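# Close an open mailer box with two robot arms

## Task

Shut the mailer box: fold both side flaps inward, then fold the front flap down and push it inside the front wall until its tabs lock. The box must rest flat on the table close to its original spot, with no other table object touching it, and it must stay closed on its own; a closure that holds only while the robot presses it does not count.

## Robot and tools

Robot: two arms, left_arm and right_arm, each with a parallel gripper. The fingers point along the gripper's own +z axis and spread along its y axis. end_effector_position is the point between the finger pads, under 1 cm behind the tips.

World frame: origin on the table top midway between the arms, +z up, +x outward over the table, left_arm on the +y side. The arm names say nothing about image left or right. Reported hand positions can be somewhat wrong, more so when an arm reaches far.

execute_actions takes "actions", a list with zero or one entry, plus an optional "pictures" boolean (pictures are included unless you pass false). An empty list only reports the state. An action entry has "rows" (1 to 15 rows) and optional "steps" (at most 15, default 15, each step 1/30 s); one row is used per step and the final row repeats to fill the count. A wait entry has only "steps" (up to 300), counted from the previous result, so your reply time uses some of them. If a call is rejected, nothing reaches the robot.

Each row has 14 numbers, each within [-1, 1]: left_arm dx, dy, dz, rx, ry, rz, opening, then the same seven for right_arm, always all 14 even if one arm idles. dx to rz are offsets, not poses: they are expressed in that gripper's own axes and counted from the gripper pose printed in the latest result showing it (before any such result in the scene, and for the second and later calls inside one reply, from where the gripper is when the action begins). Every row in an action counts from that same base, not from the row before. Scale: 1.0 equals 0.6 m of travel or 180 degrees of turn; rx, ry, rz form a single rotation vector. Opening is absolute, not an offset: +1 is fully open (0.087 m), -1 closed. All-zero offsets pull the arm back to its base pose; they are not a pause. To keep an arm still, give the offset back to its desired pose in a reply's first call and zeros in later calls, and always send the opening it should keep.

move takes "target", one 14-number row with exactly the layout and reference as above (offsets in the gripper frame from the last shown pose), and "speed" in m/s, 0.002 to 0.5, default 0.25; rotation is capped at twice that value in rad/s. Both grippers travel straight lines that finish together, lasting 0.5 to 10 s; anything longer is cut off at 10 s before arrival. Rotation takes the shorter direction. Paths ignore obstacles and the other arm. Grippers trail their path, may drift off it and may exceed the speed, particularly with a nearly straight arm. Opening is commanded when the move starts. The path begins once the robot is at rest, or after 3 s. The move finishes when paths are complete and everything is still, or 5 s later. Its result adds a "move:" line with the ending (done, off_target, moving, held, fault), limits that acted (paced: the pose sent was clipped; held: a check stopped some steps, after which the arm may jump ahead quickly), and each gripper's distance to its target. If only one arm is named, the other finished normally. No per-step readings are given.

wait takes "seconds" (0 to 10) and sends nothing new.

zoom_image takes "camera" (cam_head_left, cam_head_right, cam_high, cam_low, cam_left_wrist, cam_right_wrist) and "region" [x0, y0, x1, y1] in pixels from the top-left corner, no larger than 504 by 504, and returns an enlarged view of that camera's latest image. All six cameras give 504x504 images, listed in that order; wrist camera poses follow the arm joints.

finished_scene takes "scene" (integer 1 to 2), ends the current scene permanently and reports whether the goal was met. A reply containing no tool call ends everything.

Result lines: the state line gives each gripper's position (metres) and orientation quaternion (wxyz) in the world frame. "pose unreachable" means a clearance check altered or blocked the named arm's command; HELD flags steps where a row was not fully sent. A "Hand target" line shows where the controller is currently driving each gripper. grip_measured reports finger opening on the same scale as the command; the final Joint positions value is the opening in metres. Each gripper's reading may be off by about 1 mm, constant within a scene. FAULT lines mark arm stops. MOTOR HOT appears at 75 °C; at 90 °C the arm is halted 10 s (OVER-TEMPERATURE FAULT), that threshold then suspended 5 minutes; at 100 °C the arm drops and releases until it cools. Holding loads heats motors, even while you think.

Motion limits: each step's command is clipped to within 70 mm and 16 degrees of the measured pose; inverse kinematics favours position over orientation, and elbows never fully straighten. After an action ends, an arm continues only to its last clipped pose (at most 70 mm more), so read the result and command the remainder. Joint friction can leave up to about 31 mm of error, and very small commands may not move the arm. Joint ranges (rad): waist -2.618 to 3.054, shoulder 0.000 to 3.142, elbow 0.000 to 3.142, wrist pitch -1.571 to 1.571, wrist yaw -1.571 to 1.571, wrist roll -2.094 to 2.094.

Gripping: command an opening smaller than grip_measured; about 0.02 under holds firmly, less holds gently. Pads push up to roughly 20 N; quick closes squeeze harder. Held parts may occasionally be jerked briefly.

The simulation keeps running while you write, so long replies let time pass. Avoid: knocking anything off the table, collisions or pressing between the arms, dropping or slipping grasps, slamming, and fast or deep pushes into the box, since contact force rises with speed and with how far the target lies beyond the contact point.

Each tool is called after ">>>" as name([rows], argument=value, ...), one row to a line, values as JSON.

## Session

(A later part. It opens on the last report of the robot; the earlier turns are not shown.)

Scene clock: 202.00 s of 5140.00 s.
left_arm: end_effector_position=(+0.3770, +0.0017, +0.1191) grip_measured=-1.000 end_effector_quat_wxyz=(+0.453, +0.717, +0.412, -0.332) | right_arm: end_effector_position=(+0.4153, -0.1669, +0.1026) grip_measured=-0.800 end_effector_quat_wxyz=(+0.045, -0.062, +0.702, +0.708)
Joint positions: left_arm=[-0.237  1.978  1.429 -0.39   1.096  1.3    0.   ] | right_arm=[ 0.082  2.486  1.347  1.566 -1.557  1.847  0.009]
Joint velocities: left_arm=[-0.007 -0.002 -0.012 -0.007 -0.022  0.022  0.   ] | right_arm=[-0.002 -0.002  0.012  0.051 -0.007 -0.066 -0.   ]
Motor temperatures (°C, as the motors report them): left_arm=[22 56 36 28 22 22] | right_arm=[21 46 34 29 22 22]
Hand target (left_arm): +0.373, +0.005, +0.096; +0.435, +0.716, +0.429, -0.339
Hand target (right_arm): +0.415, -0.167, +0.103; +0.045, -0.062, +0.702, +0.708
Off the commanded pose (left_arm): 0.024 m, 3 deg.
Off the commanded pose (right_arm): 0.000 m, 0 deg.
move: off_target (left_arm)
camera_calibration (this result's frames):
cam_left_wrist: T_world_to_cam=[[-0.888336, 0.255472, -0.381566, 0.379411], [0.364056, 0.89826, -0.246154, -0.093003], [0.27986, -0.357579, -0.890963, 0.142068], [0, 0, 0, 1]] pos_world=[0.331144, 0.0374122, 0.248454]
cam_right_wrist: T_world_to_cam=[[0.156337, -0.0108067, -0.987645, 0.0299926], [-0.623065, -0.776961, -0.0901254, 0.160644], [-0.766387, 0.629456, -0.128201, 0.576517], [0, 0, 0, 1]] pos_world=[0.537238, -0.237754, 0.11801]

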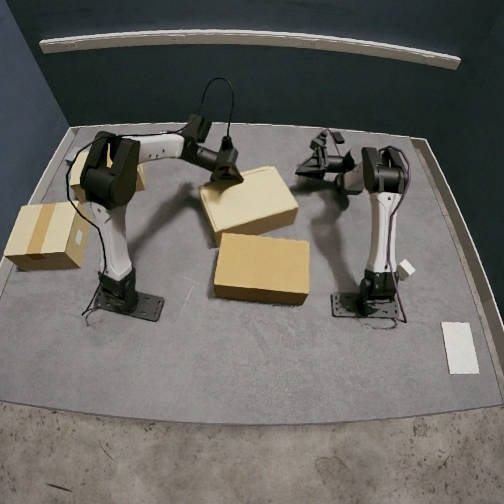

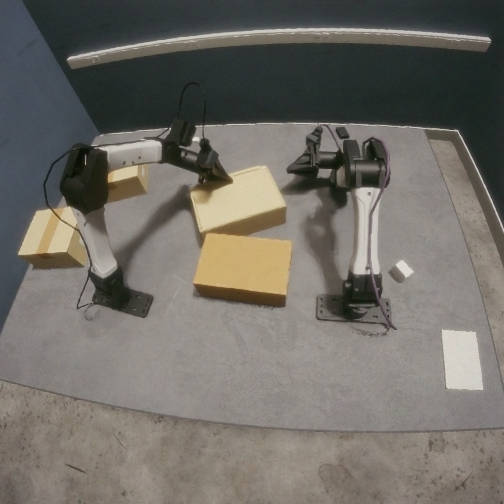

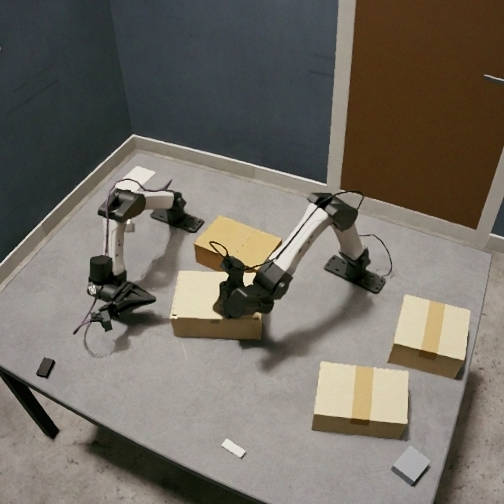

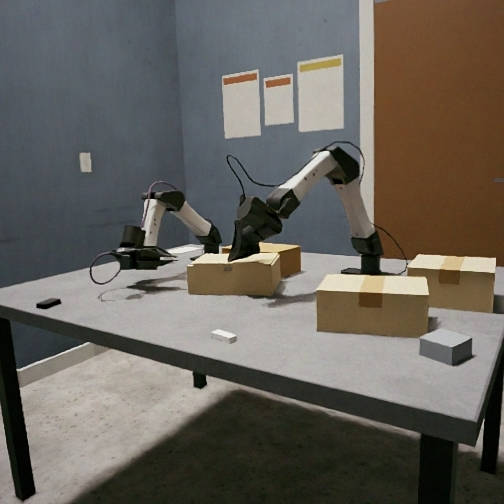

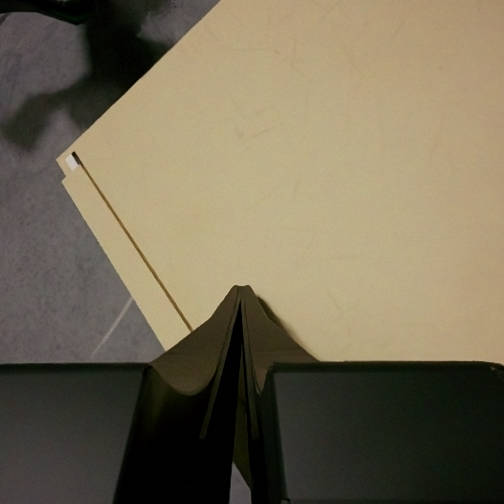

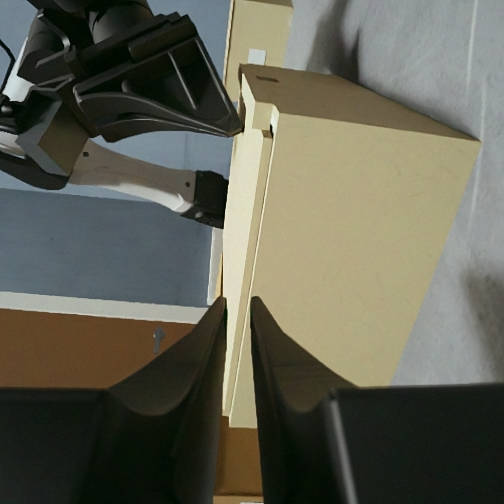

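>>> move(target=[-0.07,0.025,-0.03,0,0,0,-1, 0.0,0,-0.08,0,0,0,-1], speed=0.05)

>>> move(target=[-0.03,0.05,0.1,0,0,0,-1, 0.15,-0.05,0,0,0,0,-1], speed=0.1)

Scene clock: 208.17 s of 5140.00 s.
left_arm: end_effector_position=(+0.3758, +0.0019, +0.1645) grip_measured=-1.000 end_effector_quat_wxyz=(+0.458, +0.717, +0.409, -0.330) | right_arm: end_effector_position=(+0.4198, -0.2123, +0.0970) grip_measured=-0.985 end_effector_quat_wxyz=(+0.073, -0.023, +0.707, +0.703)
Joint positions: left_arm=[-0.237  1.928  1.536 -0.533  1.098  1.296  0.   ] | right_arm=[-0.028  2.463  1.28   1.566 -1.573  1.819  0.001]
Joint velocities: left_arm=[ 0.017 -0.022  0.002 -0.007 -0.037 -0.022  0.   ] | right_arm=[ 0.007 -0.012  0.007  0.022 -0.007 -0.022 -0.002]
Motor temperatures (°C, as the motors report them): left_arm=[22 55 36 28 22 22] | right_arm=[21 46 34 29 22 22]
Hand target (left_arm): +0.374, +0.002, +0.167; +0.453, +0.717, +0.412, -0.332
Hand target (right_arm): +0.416, -0.214, +0.102; +0.077, -0.028, +0.708, +0.702
Off the commanded pose (left_arm): 0.003 m, 1 deg.
Off the commanded pose (right_arm): 0.007 m, 6 deg.
joint sent to its limit (right arm) — the command would take joint 4 (wrist pitch) past its upper limit and joint 5 (wrist yaw) past its lower limit, so those joints were sent only as far as their limits.
After step 90, 1.73 s passed at rest.
move: off_target (right_arm)
camera_calibration (this result's frames):
cam_left_wrist: T_world_to_cam=[[-0.884875, 0.252563, -0.391417, 0.395926], [0.366147, 0.896558, -0.249239, -0.0818391], [0.28798, -0.363862, -0.885817, 0.179085], [0, 0, 0, 1]] pos_world=[0.328737, 0.0385395, 0.293212]
cam_right_wrist: T_world_to_cam=[[0.138376, -0.0308682, -0.989899, 0.0267984], [-0.695707, -0.714402, -0.0749744, 0.16994], [-0.704872, 0.699054, -0.120332, 0.596067], [0, 0, 0, 1]] pos_world=[0.534671, -0.29445, 0.110995]

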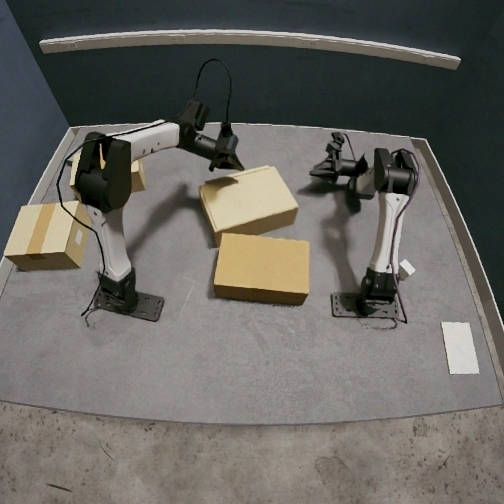

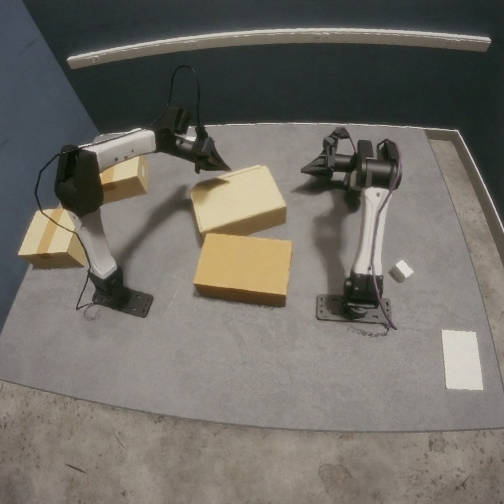

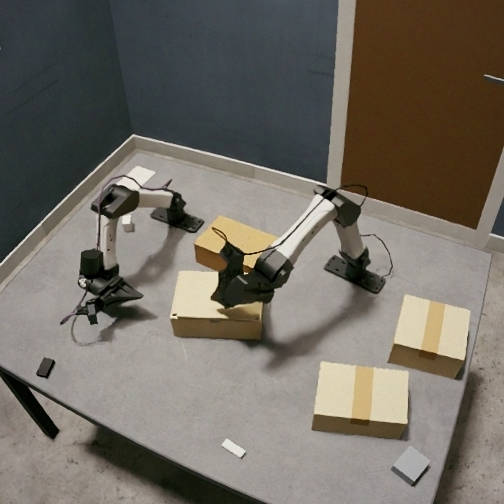

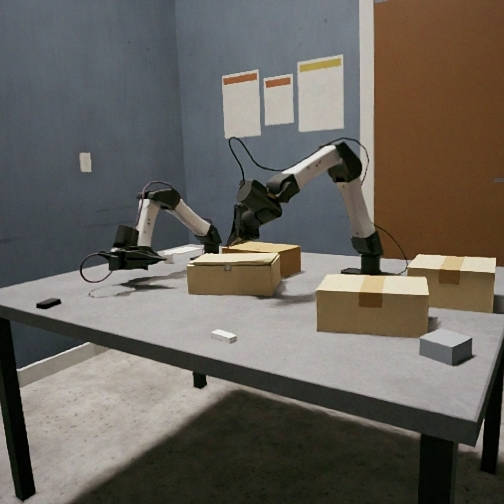

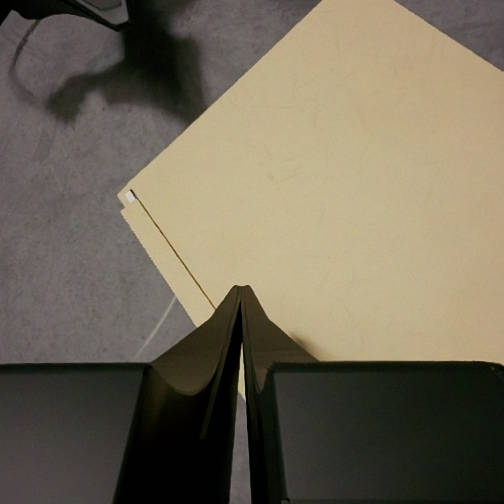

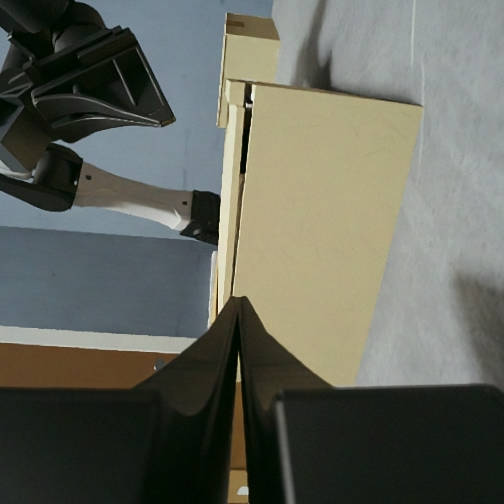

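Scene clock: 209.60 s of 5140.00 s.
left_arm: end_effector_position=(+0.3852, -0.0618, +0.1738) grip_measured=-1.000 end_effector_quat_wxyz=(+0.459, +0.716, +0.407, -0.333) | right_arm: end_effector_position=(+0.3373, -0.2063, +0.0498) grip_measured=-0.985 end_effector_quat_wxyz=(+0.065, -0.015, +0.707, +0.704)
Joint positions: left_arm=[-0.359  2.039  1.694 -0.413  1.025  1.108  0.   ] | right_arm=[-0.028  2.394  0.873  1.566 -1.572  1.502  0.001]
Joint velocities: left_arm=[ 0.012 -0.017  0.007 -0.051  0.037 -0.037  0.   ] | right_arm=[-0.007  0.007  0.007 -0.037 -0.007 -0.007  0.001]
Motor temperatures (°C, as the motors report them): left_arm=[22 54 36 28 22 22] | right_arm=[21 47 33 29 22 22]
Hand target (left_arm): +0.389, -0.066, +0.169; +0.458, +0.717, +0.409, -0.331
Hand target (right_arm): +0.334, -0.206, +0.056; +0.072, -0.023, +0.707, +0.703
Off the commanded pose (left_arm): 0.007 m, 1 deg.
Off the commanded pose (right_arm): 0.006 m, 1 deg.
joint sent to its limit (right arm) — the command would take joint 4 (wrist pitch) past its upper limit, so that joint was sent only as far as its limit.
move: done
camera_calibration (this result's frames):
cam_left_wrist: T_world_to_cam=[[-0.884192, 0.254105, -0.391964, 0.423878], [0.370175, 0.892948, -0.256154, -0.0264176], [0.284914, -0.371585, -0.8836, 0.161734], [0, 0, 0, 1]] pos_world=[0.338488, -0.0240222, 0.302286]
cam_right_wrist: T_world_to_cam=[[0.116907, -0.0287088, -0.992728, -0.0005127], [-0.697628, -0.713814, -0.0615125, 0.113402], [-0.706857, 0.699746, -0.103478, 0.527971], [0, 0, 0, 1]] pos_world=[0.452373, -0.288512, 0.0611002]

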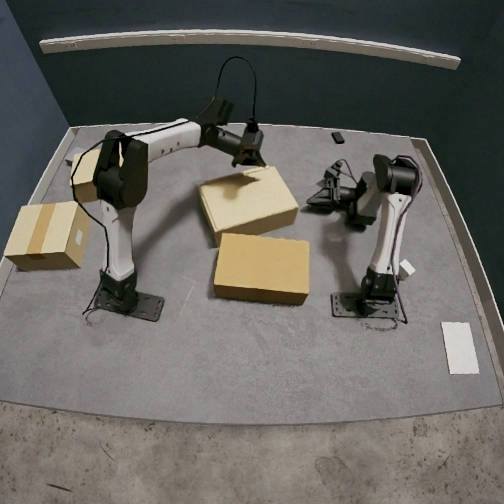

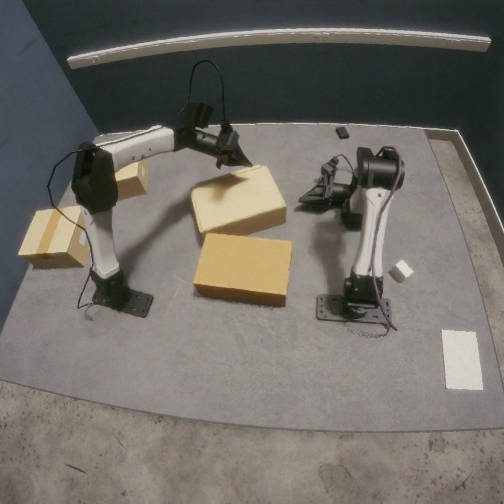

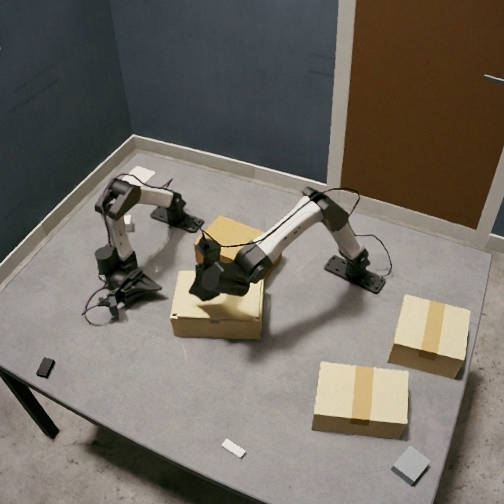

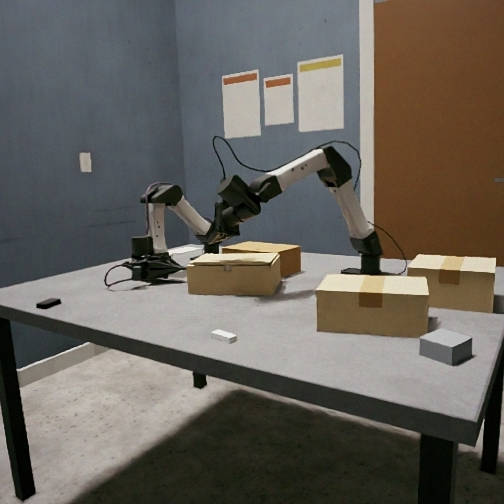

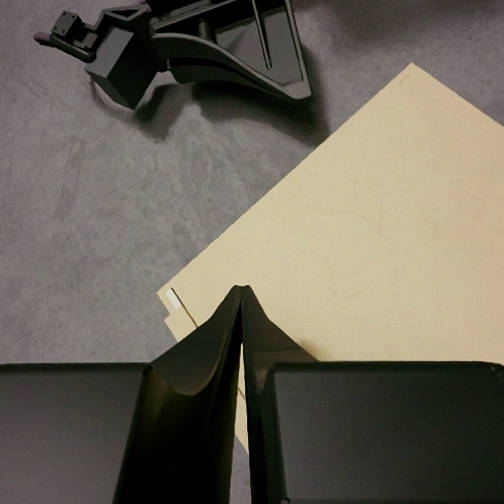

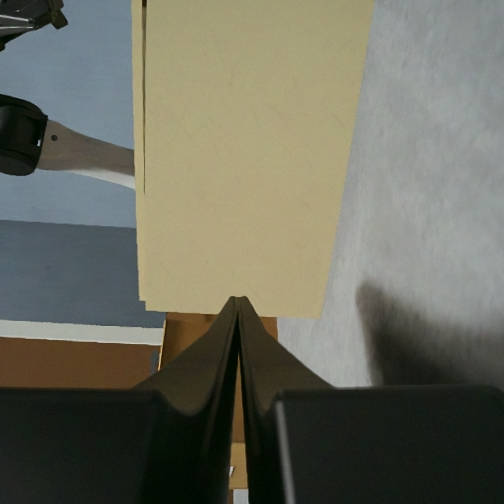

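>>> move(target=[0.106,-0.049,0.045,0,0,0,-1, 0.04,0.01,0,0,0,0,-1], speed=0.06)

>>> move(target=[0.03,-0.014,0.013,0,0,0,-1, 0,0,0.12,0,0,0,-1], speed=0.04)

Scene clock: 213.73 s of 5140.00 s.
left_arm: end_effector_position=(+0.3863, -0.0633, +0.1213) grip_measured=-1.000 end_effector_quat_wxyz=(+0.473, +0.717, +0.393, -0.327) | right_arm: end_effector_position=(+0.3164, -0.2048, +0.0483) grip_measured=-0.985 end_effector_quat_wxyz=(+0.060, -0.009, +0.707, +0.705)
Joint positions: left_arm=[-0.359  2.074  1.509 -0.152  1.031  1.107  0.   ] | right_arm=[-0.028  2.361  0.778  1.566 -1.572  1.456  0.001]
Joint velocities: left_arm=[-0.017 -0.007  0.002 -0.066  0.037  0.007  0.   ] | right_arm=[ 0.002  0.002  0.007 -0.081  0.037 -0.051 -0.   ]
Motor temperatures (°C, as the motors report them): left_arm=[22 54 36 29 22 22] | right_arm=[21 47 33 29 22 22]
Hand target (left_arm): +0.383, -0.061, +0.099; +0.459, +0.717, +0.406, -0.333
Hand target (right_arm): +0.313, -0.204, +0.053; +0.065, -0.015, +0.707, +0.704
Off the commanded pose (left_arm): 0.023 m, 2 deg.
Off the commanded pose (right_arm): 0.006 m, 1 deg.
joint sent to its limit (right arm) — the command would take joint 4 (wrist pitch) past its upper limit, so that joint was sent only as far as its limit.
move: off_target (left_arm)
camera_calibration (this result's frames):
cam_left_wrist: T_world_to_cam=[[-0.86986, 0.247838, -0.426521, 0.402971], [0.382311, 0.885102, -0.265392, -0.0429689], [0.31174, -0.393918, -0.864666, 0.100401], [0, 0, 0, 1]] pos_world=[0.335657, -0.0222902, 0.247285]
cam_right_wrist: T_world_to_cam=[[0.10179, -0.0275482, -0.994424, 0.00560362], [-0.698489, -0.713749, -0.0517254, 0.0996371], [-0.708344, 0.69986, -0.0918949, 0.511922], [0, 0, 0, 1]] pos_world=[0.431642, -0.287003, 0.0577691]

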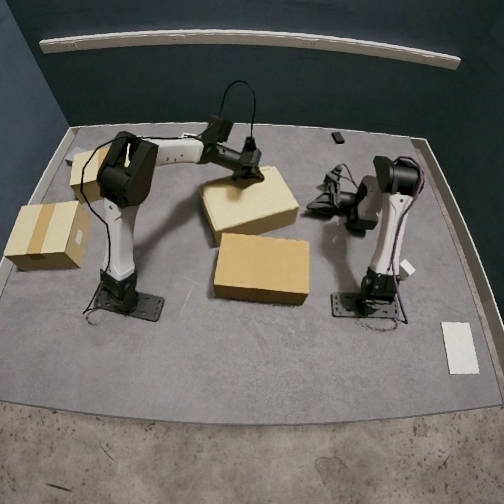

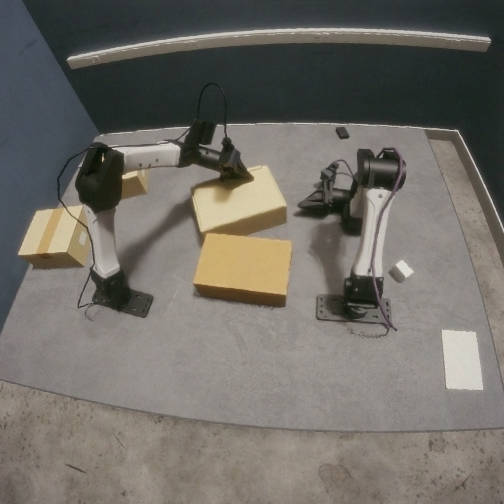

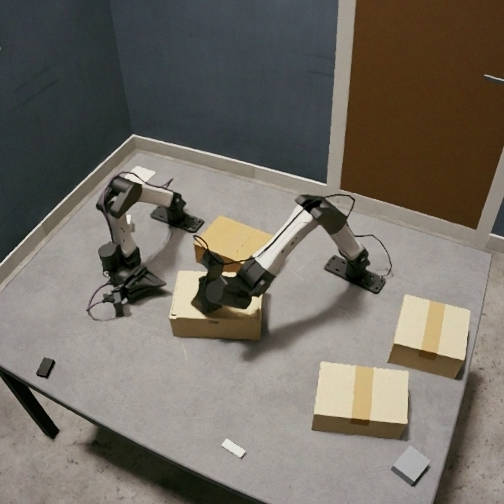

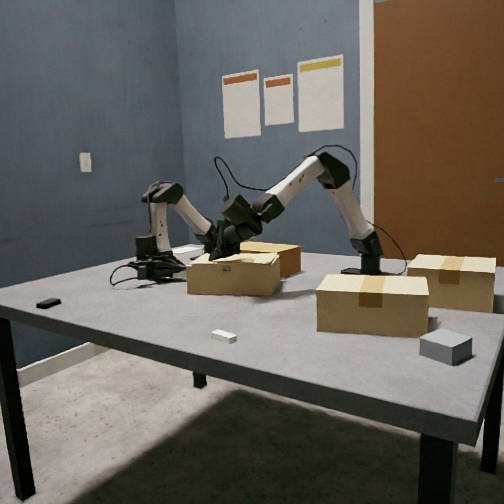

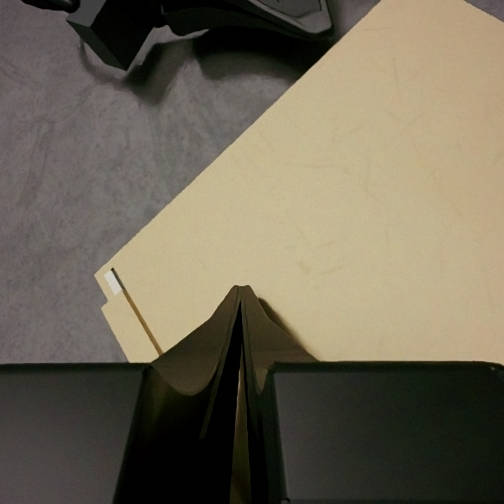

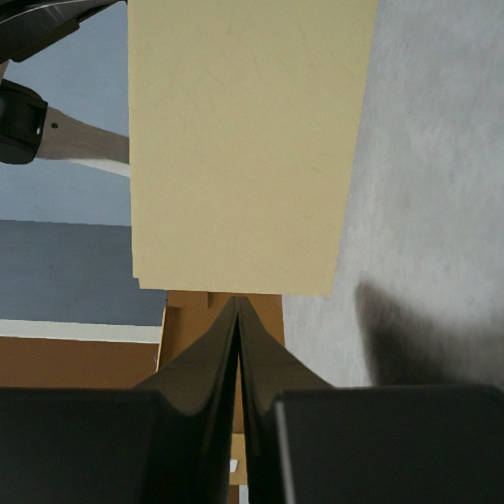

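Scene clock: 216.10 s of 5140.00 s.
left_arm: end_effector_position=(+0.3904, -0.0660, +0.1235) grip_measured=-1.000 end_effector_quat_wxyz=(+0.490, +0.718, +0.379, -0.318) | right_arm: end_effector_position=(+0.3180, -0.1373, +0.0492) grip_measured=-0.985 end_effector_quat_wxyz=(+0.064, -0.013, +0.707, +0.704)
Joint positions: left_arm=[-0.359  2.074  1.49  -0.085  1.034  1.107  0.   ] | right_arm=[ 0.171  2.361  0.791  1.565 -1.372  1.456  0.001]
Joint velocities: left_arm=[ 0.007 -0.012 -0.022  0.095 -0.066  0.022  0.   ] | right_arm=[-0.027 -0.012  0.007 -0.051 -0.022  0.022 -0.   ]
Motor temperatures (°C, as the motors report them): left_arm=[22 54 36 29 22 22] | right_arm=[21 46 33 29 22 22]
Hand target (left_arm): +0.386, -0.064, +0.100; +0.473, +0.717, +0.393, -0.327
Hand target (right_arm): +0.322, -0.134, +0.048; +0.060, -0.009, +0.708, +0.704
Off the commanded pose (left_arm): 0.024 m, 3 deg.
Off the commanded pose (right_arm): 0.006 m, 1 deg.
move: off_target (left_arm)
camera_calibration (this result's frames):
cam_left_wrist: T_world_to_cam=[[-0.851175, 0.237984, -0.46783, 0.405281], [0.394833, 0.877587, -0.271936, -0.0461304], [0.345845, -0.416179, -0.840944, 0.0822883], [0, 0, 0, 1]] pos_world=[0.334719, -0.0217204, 0.246258]
cam_right_wrist: T_world_to_cam=[[0.11274, -0.0296, -0.993183, 0.0043563], [-0.698964, -0.712793, -0.0580988, 0.14949], [-0.706215, 0.700749, -0.10105, 0.465762], [0, 0, 0, 1]] pos_world=[0.432925, -0.219698, 0.0600771]

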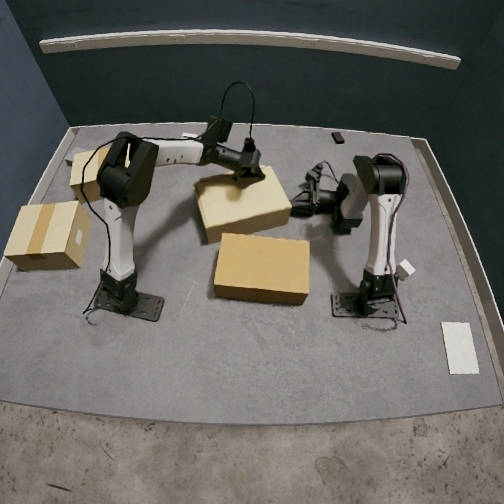

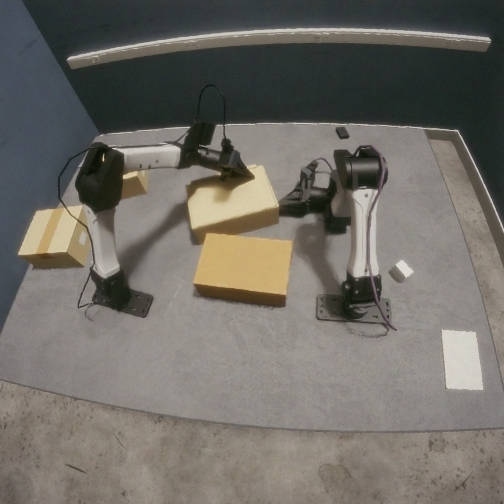

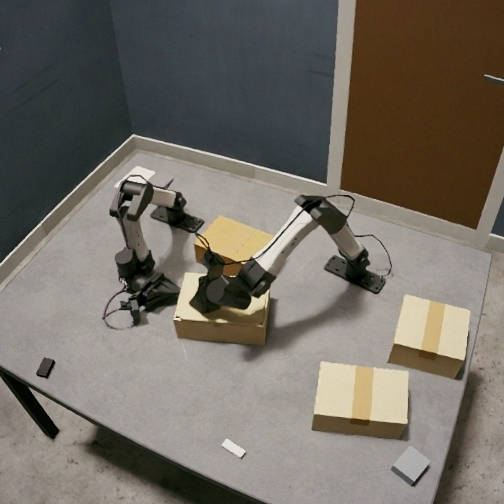

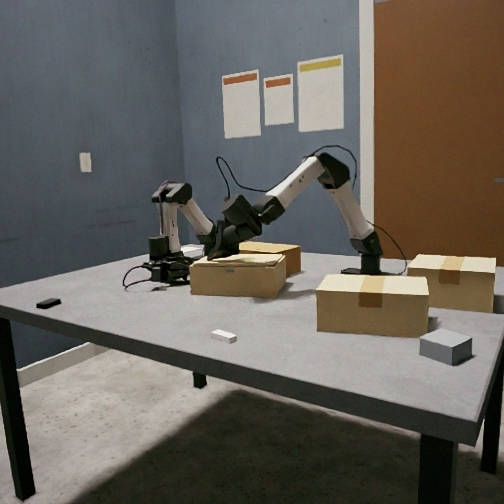

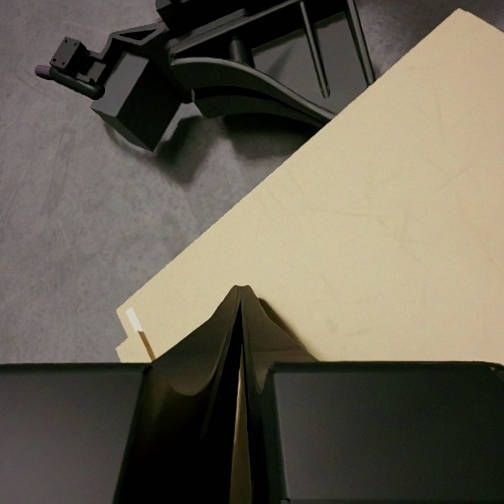

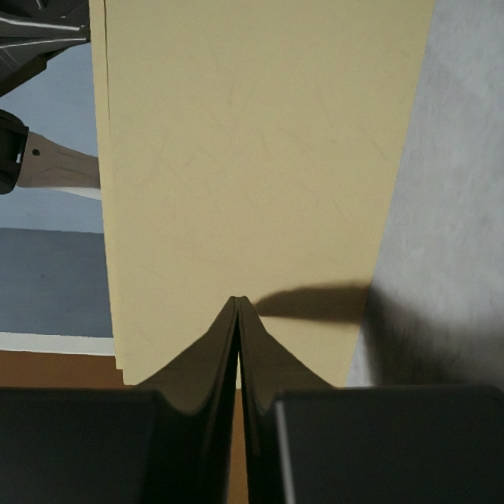

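>>> move(target=[-0.06,0.03,-0.02,0,0,0,-1, 0,0,0.02,0,0,0,-1], speed=0.1)

>>> move(target=[0.07,-0.1,-0.43,0,0,0,-1, 0,0,0,0,0,0,-1], speed=0.2)

>>> move(target=[0.152,-0.085,0.058,0,0,0,-1, 0,0,0,0,0,0,-1], speed=0.1)

Scene clock: 222.23 s of 5140.00 s.
left_arm: end_effector_position=(+0.3909, -0.0664, +0.1670) grip_measured=-1.000 end_effector_quat_wxyz=(+0.498, +0.717, +0.374, -0.314) | right_arm: end_effector_position=(+0.3167, -0.1285, +0.0491) grip_measured=-0.985 end_effector_quat_wxyz=(+0.064, -0.013, +0.707, +0.704)
Joint positions: left_arm=[-0.359  2.023  1.578 -0.199  1.034  1.1    0.   ] | right_arm=[ 0.197  2.361  0.791  1.565 -1.346  1.456  0.001]
Joint velocities: left_arm=[-0.022  0.007  0.027 -0.095  0.007 -0.037  0.   ] | right_arm=[ 0.007 -0.002  0.002  0.037  0.007  0.007 -0.001]
Motor temperatures (°C, as the motors report them): left_arm=[22 53 36 29 22 22] | right_arm=[21 46 33 30 22 22]
Hand target (left_arm): +0.389, -0.068, +0.166; +0.491, +0.717, +0.379, -0.318
Hand target (right_arm): +0.319, -0.125, +0.049; +0.064, -0.013, +0.707, +0.704
Off the commanded pose (left_arm): 0.003 m, 1 deg.
Off the commanded pose (right_arm): 0.004 m, 0 deg.
After step 90, 2.10 s passed at rest.
move: done
camera_calibration (this result's frames):
cam_left_wrist: T_world_to_cam=[[-0.844169, 0.230674, -0.483909, 0.4256], [0.397454, 0.875063, -0.276217, -0.0346787], [0.359735, -0.425505, -0.830383, 0.11065], [0, 0, 0, 1]] pos_world=[0.333257, -0.020747, 0.288255]
cam_right_wrist: T_world_to_cam=[[0.112385, -0.0297965, -0.993218, 0.00479041], [-0.698984, -0.712805, -0.0577079, 0.154871], [-0.706251, 0.700729, -0.100936, 0.458743], [0, 0, 0, 1]] pos_world=[0.431702, -0.210919, 0.059999]

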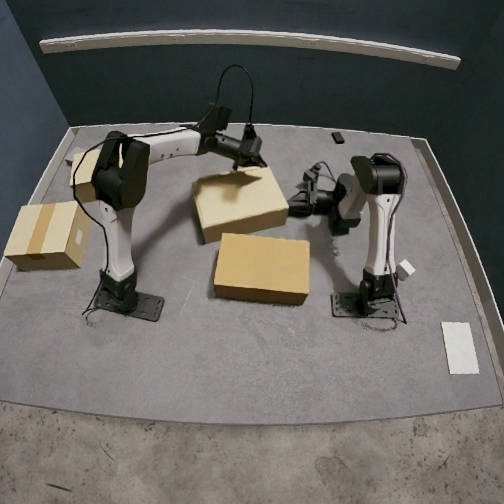

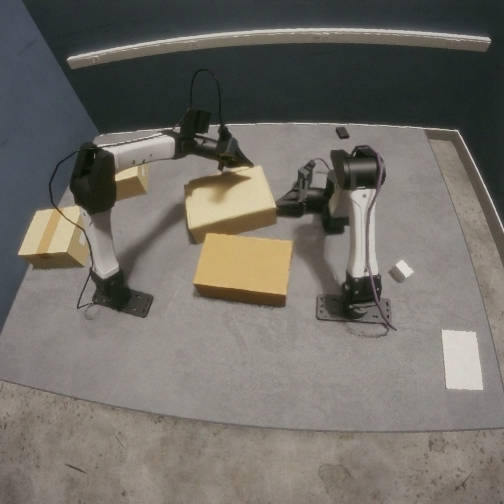

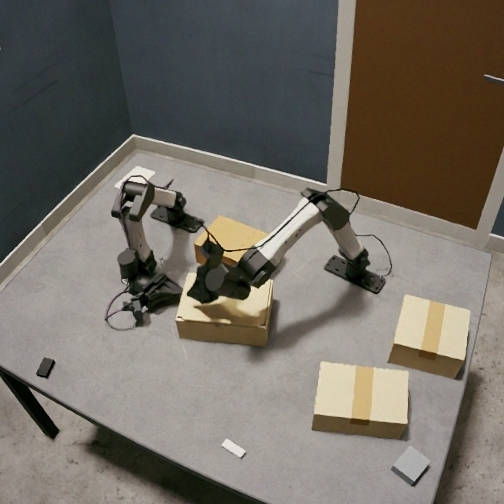

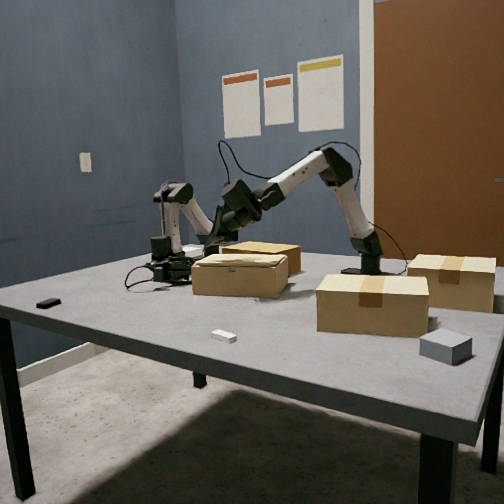

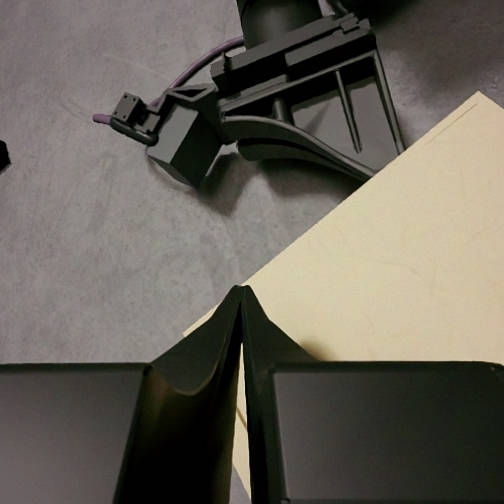

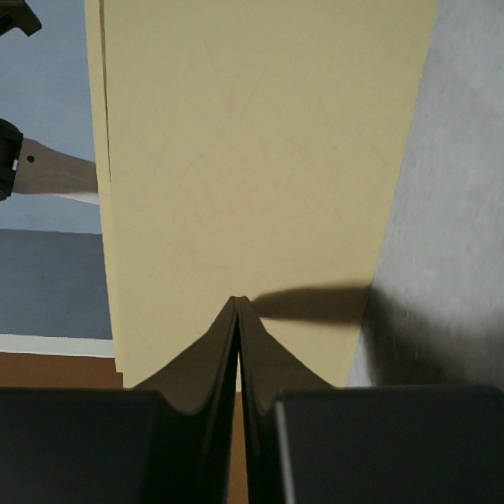

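Scene clock: 224.23 s of 5140.00 s.
left_arm: end_effector_position=(+0.3813, +0.2018, +0.1893) grip_measured=-1.000 end_effector_quat_wxyz=(+0.515, +0.691, +0.442, -0.249) | right_arm: end_effector_position=(+0.3167, -0.1285, +0.0491) grip_measured=-0.985 end_effector_quat_wxyz=(+0.064, -0.013, +0.707, +0.704)
Joint positions: left_arm=[ 0.279  1.836  1.551 -1.267  1.219  2.102  0.   ] | right_arm=[ 0.197  2.361  0.791  1.565 -1.346  1.456  0.001]
Joint velocities: left_arm=[ 0.002  0.002  0.027 -0.037 -0.066 -0.022  0.   ] | right_arm=[-0.002  0.002 -0.002  0.037  0.007 -0.022 -0.   ]
Motor temperatures (°C, as the motors report them): left_arm=[22 53 36 29 22 22] | right_arm=[21 46 33 30 22 22]
Hand target (left_arm): +0.381, +0.201, +0.186; +0.506, +0.694, +0.445, -0.255
Hand target (right_arm): +0.317, -0.129, +0.049; +0.064, -0.013, +0.707, +0.704
Off the commanded pose (left_arm): 0.006 m, 11 deg.
Off the commanded pose (right_arm): 0.000 m, 0 deg.
joint sent to its limit (left arm) — the command would take joint 6 (wrist roll) past its upper limit, so that joint was sent only as far as its limit.
move: off_target (left_arm)
camera_calibration (this result's frames):
cam_left_wrist: T_world_to_cam=[[-0.863719, 0.0854932, -0.496669, 0.405542], [0.227314, 0.945653, -0.232526, -0.217005], [0.449797, -0.313737, -0.836213, 0.190977], [0, 0, 0, 1]] pos_world=[0.313702, 0.230457, 0.310658]
cam_right_wrist: T_world_to_cam=[[0.112385, -0.0297965, -0.993218, 0.00479041], [-0.698984, -0.712805, -0.0577079, 0.154871], [-0.706251, 0.700729, -0.100936, 0.458743], [0, 0, 0, 1]] pos_world=[0.431702, -0.210919, 0.059999]

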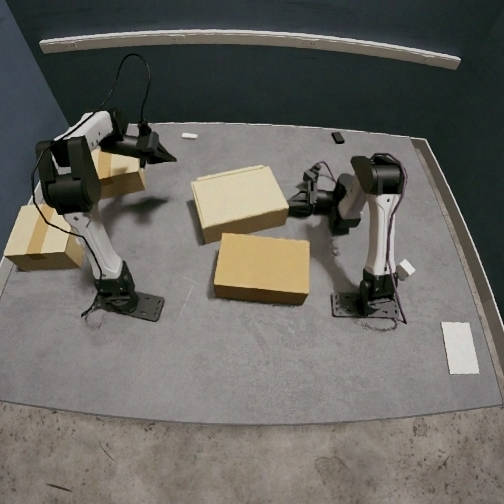

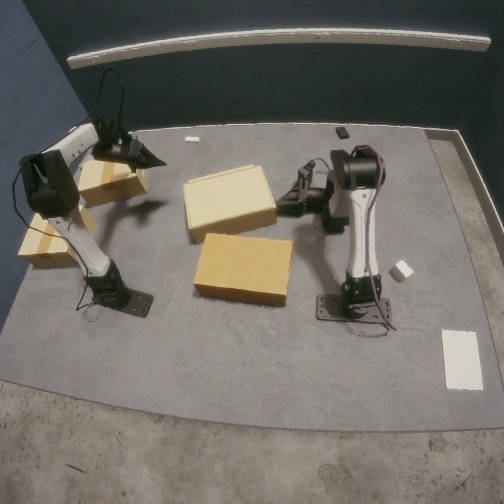

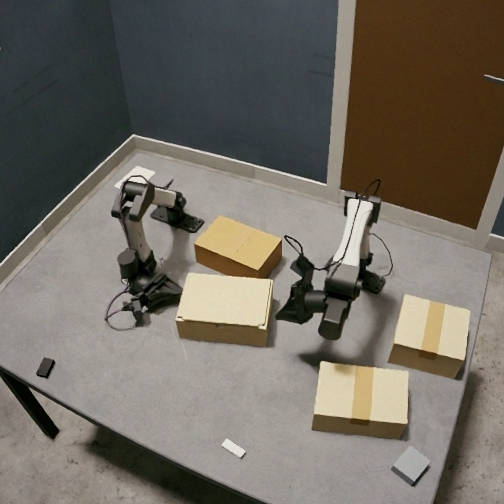

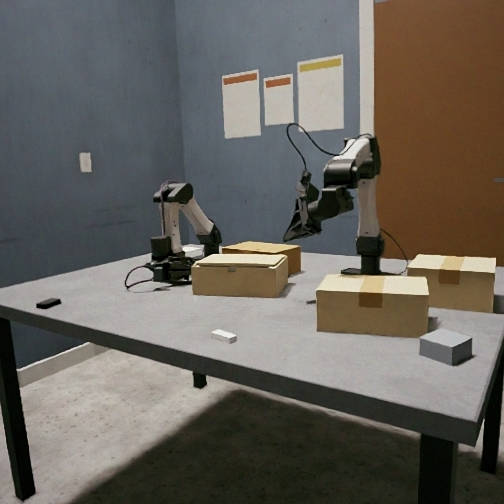

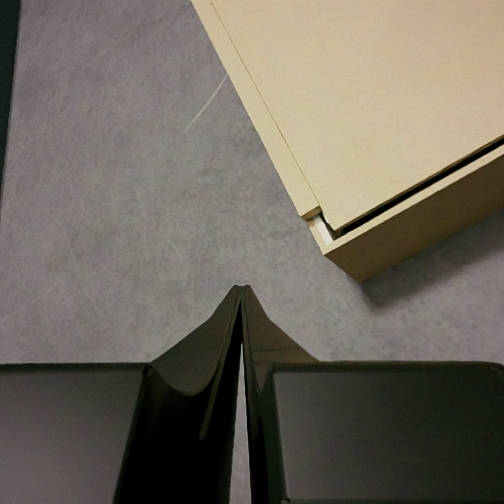

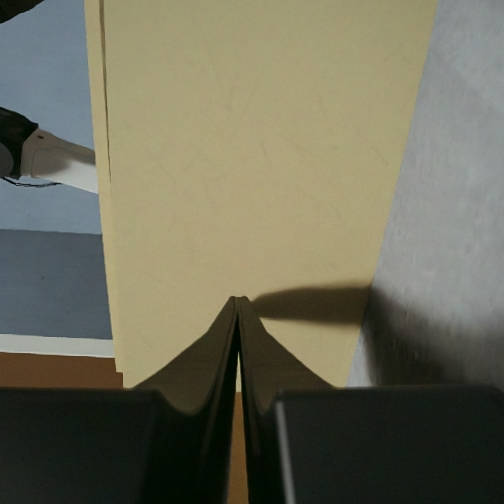

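Scene clock: 225.83 s of 5140.00 s.
left_arm: end_effector_position=(+0.3847, +0.2020, +0.0895) grip_measured=-1.000 end_effector_quat_wxyz=(+0.518, +0.693, +0.438, -0.245) | right_arm: end_effector_position=(+0.3167, -0.1285, +0.0491) grip_measured=-0.985 end_effector_quat_wxyz=(+0.064, -0.013, +0.707, +0.704)
Joint positions: left_arm=[ 0.279  1.931  1.267 -0.878  1.22   2.104  0.   ] | right_arm=[ 0.197  2.361  0.791  1.565 -1.346  1.456  0.001]
Joint velocities: left_arm=[-0.012  0.017 -0.017  0.022 -0.051 -0.037  0.   ] | right_arm=[ 0.002  0.002 -0.002 -0.007 -0.007  0.037 -0.001]
Motor temperatures (°C, as the motors report them): left_arm=[22 52 36 29 22 22] | right_arm=[21 45 33 30 22 22]
Hand target (left_arm): +0.383, +0.206, +0.079; +0.515, +0.690, +0.445, -0.247
Hand target (right_arm): +0.317, -0.129, +0.049; +0.064, -0.013, +0.707, +0.704
Off the commanded pose (left_arm): 0.011 m, 1 deg.
Off the commanded pose (right_arm): 0.000 m, 0 deg.
joint sent to its limit (left arm) — the command would take joint 6 (wrist roll) past its upper limit, so that joint was sent only as far as its limit.
move: off_target (left_arm)
camera_calibration (this result's frames):
cam_left_wrist: T_world_to_cam=[[-0.857951, 0.0861509, -0.506456, 0.357494], [0.230593, 0.945528, -0.229791, -0.242711], [0.459072, -0.313934, -0.831083, 0.102121], [0, 0, 0, 1]] pos_world=[0.315799, 0.230751, 0.210153]
cam_right_wrist: T_world_to_cam=[[0.112385, -0.0297965, -0.993218, 0.00479041], [-0.698984, -0.712805, -0.0577079, 0.154871], [-0.706251, 0.700729, -0.100936, 0.458743], [0, 0, 0, 1]] pos_world=[0.431702, -0.210919, 0.059999]

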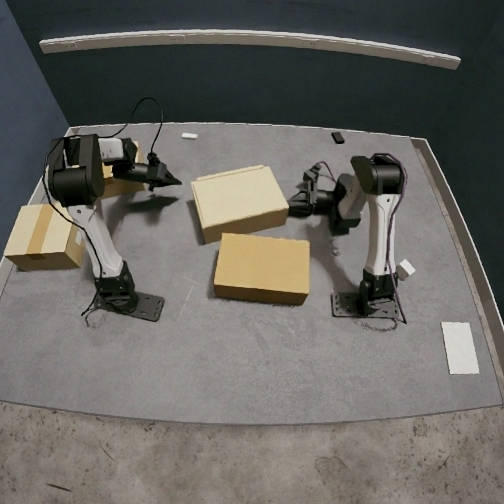

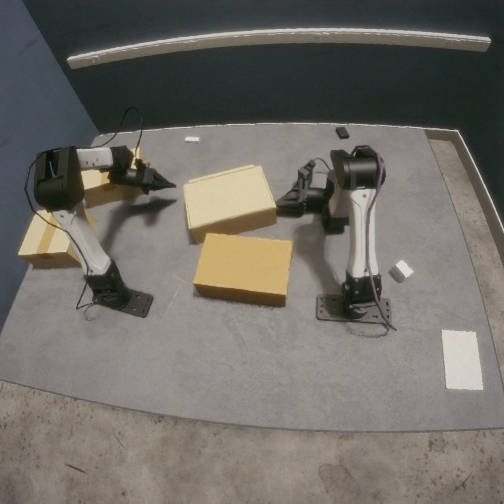

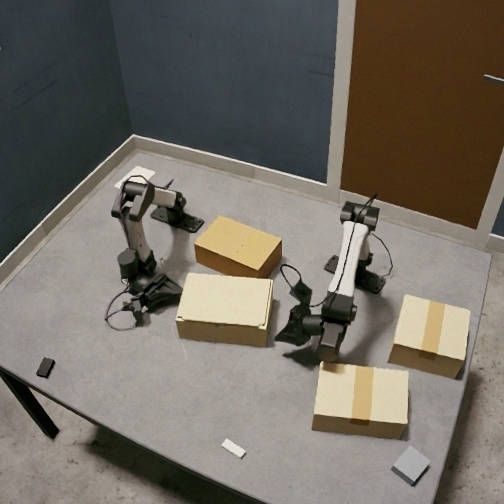

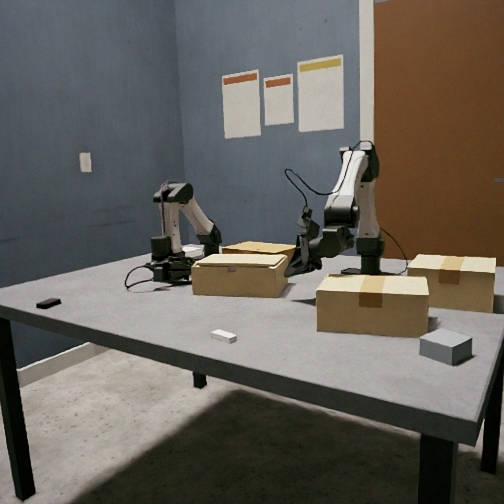

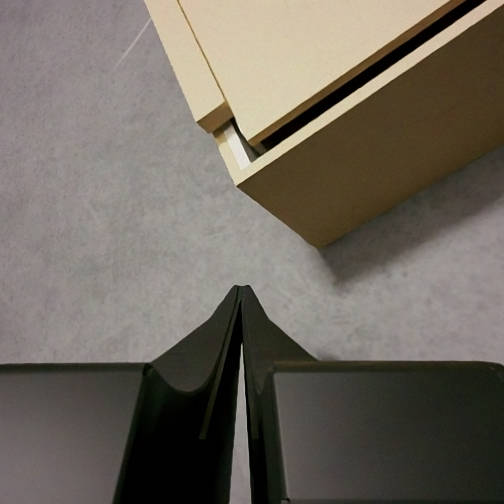

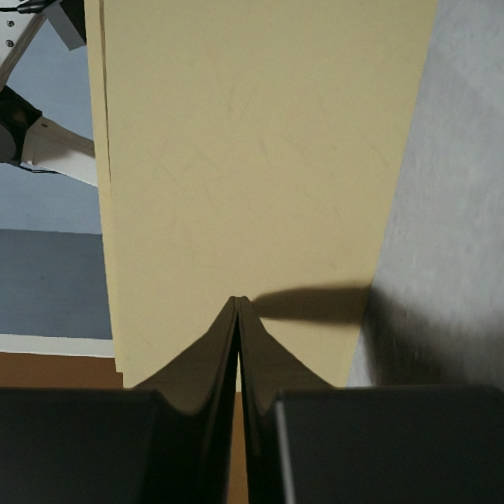

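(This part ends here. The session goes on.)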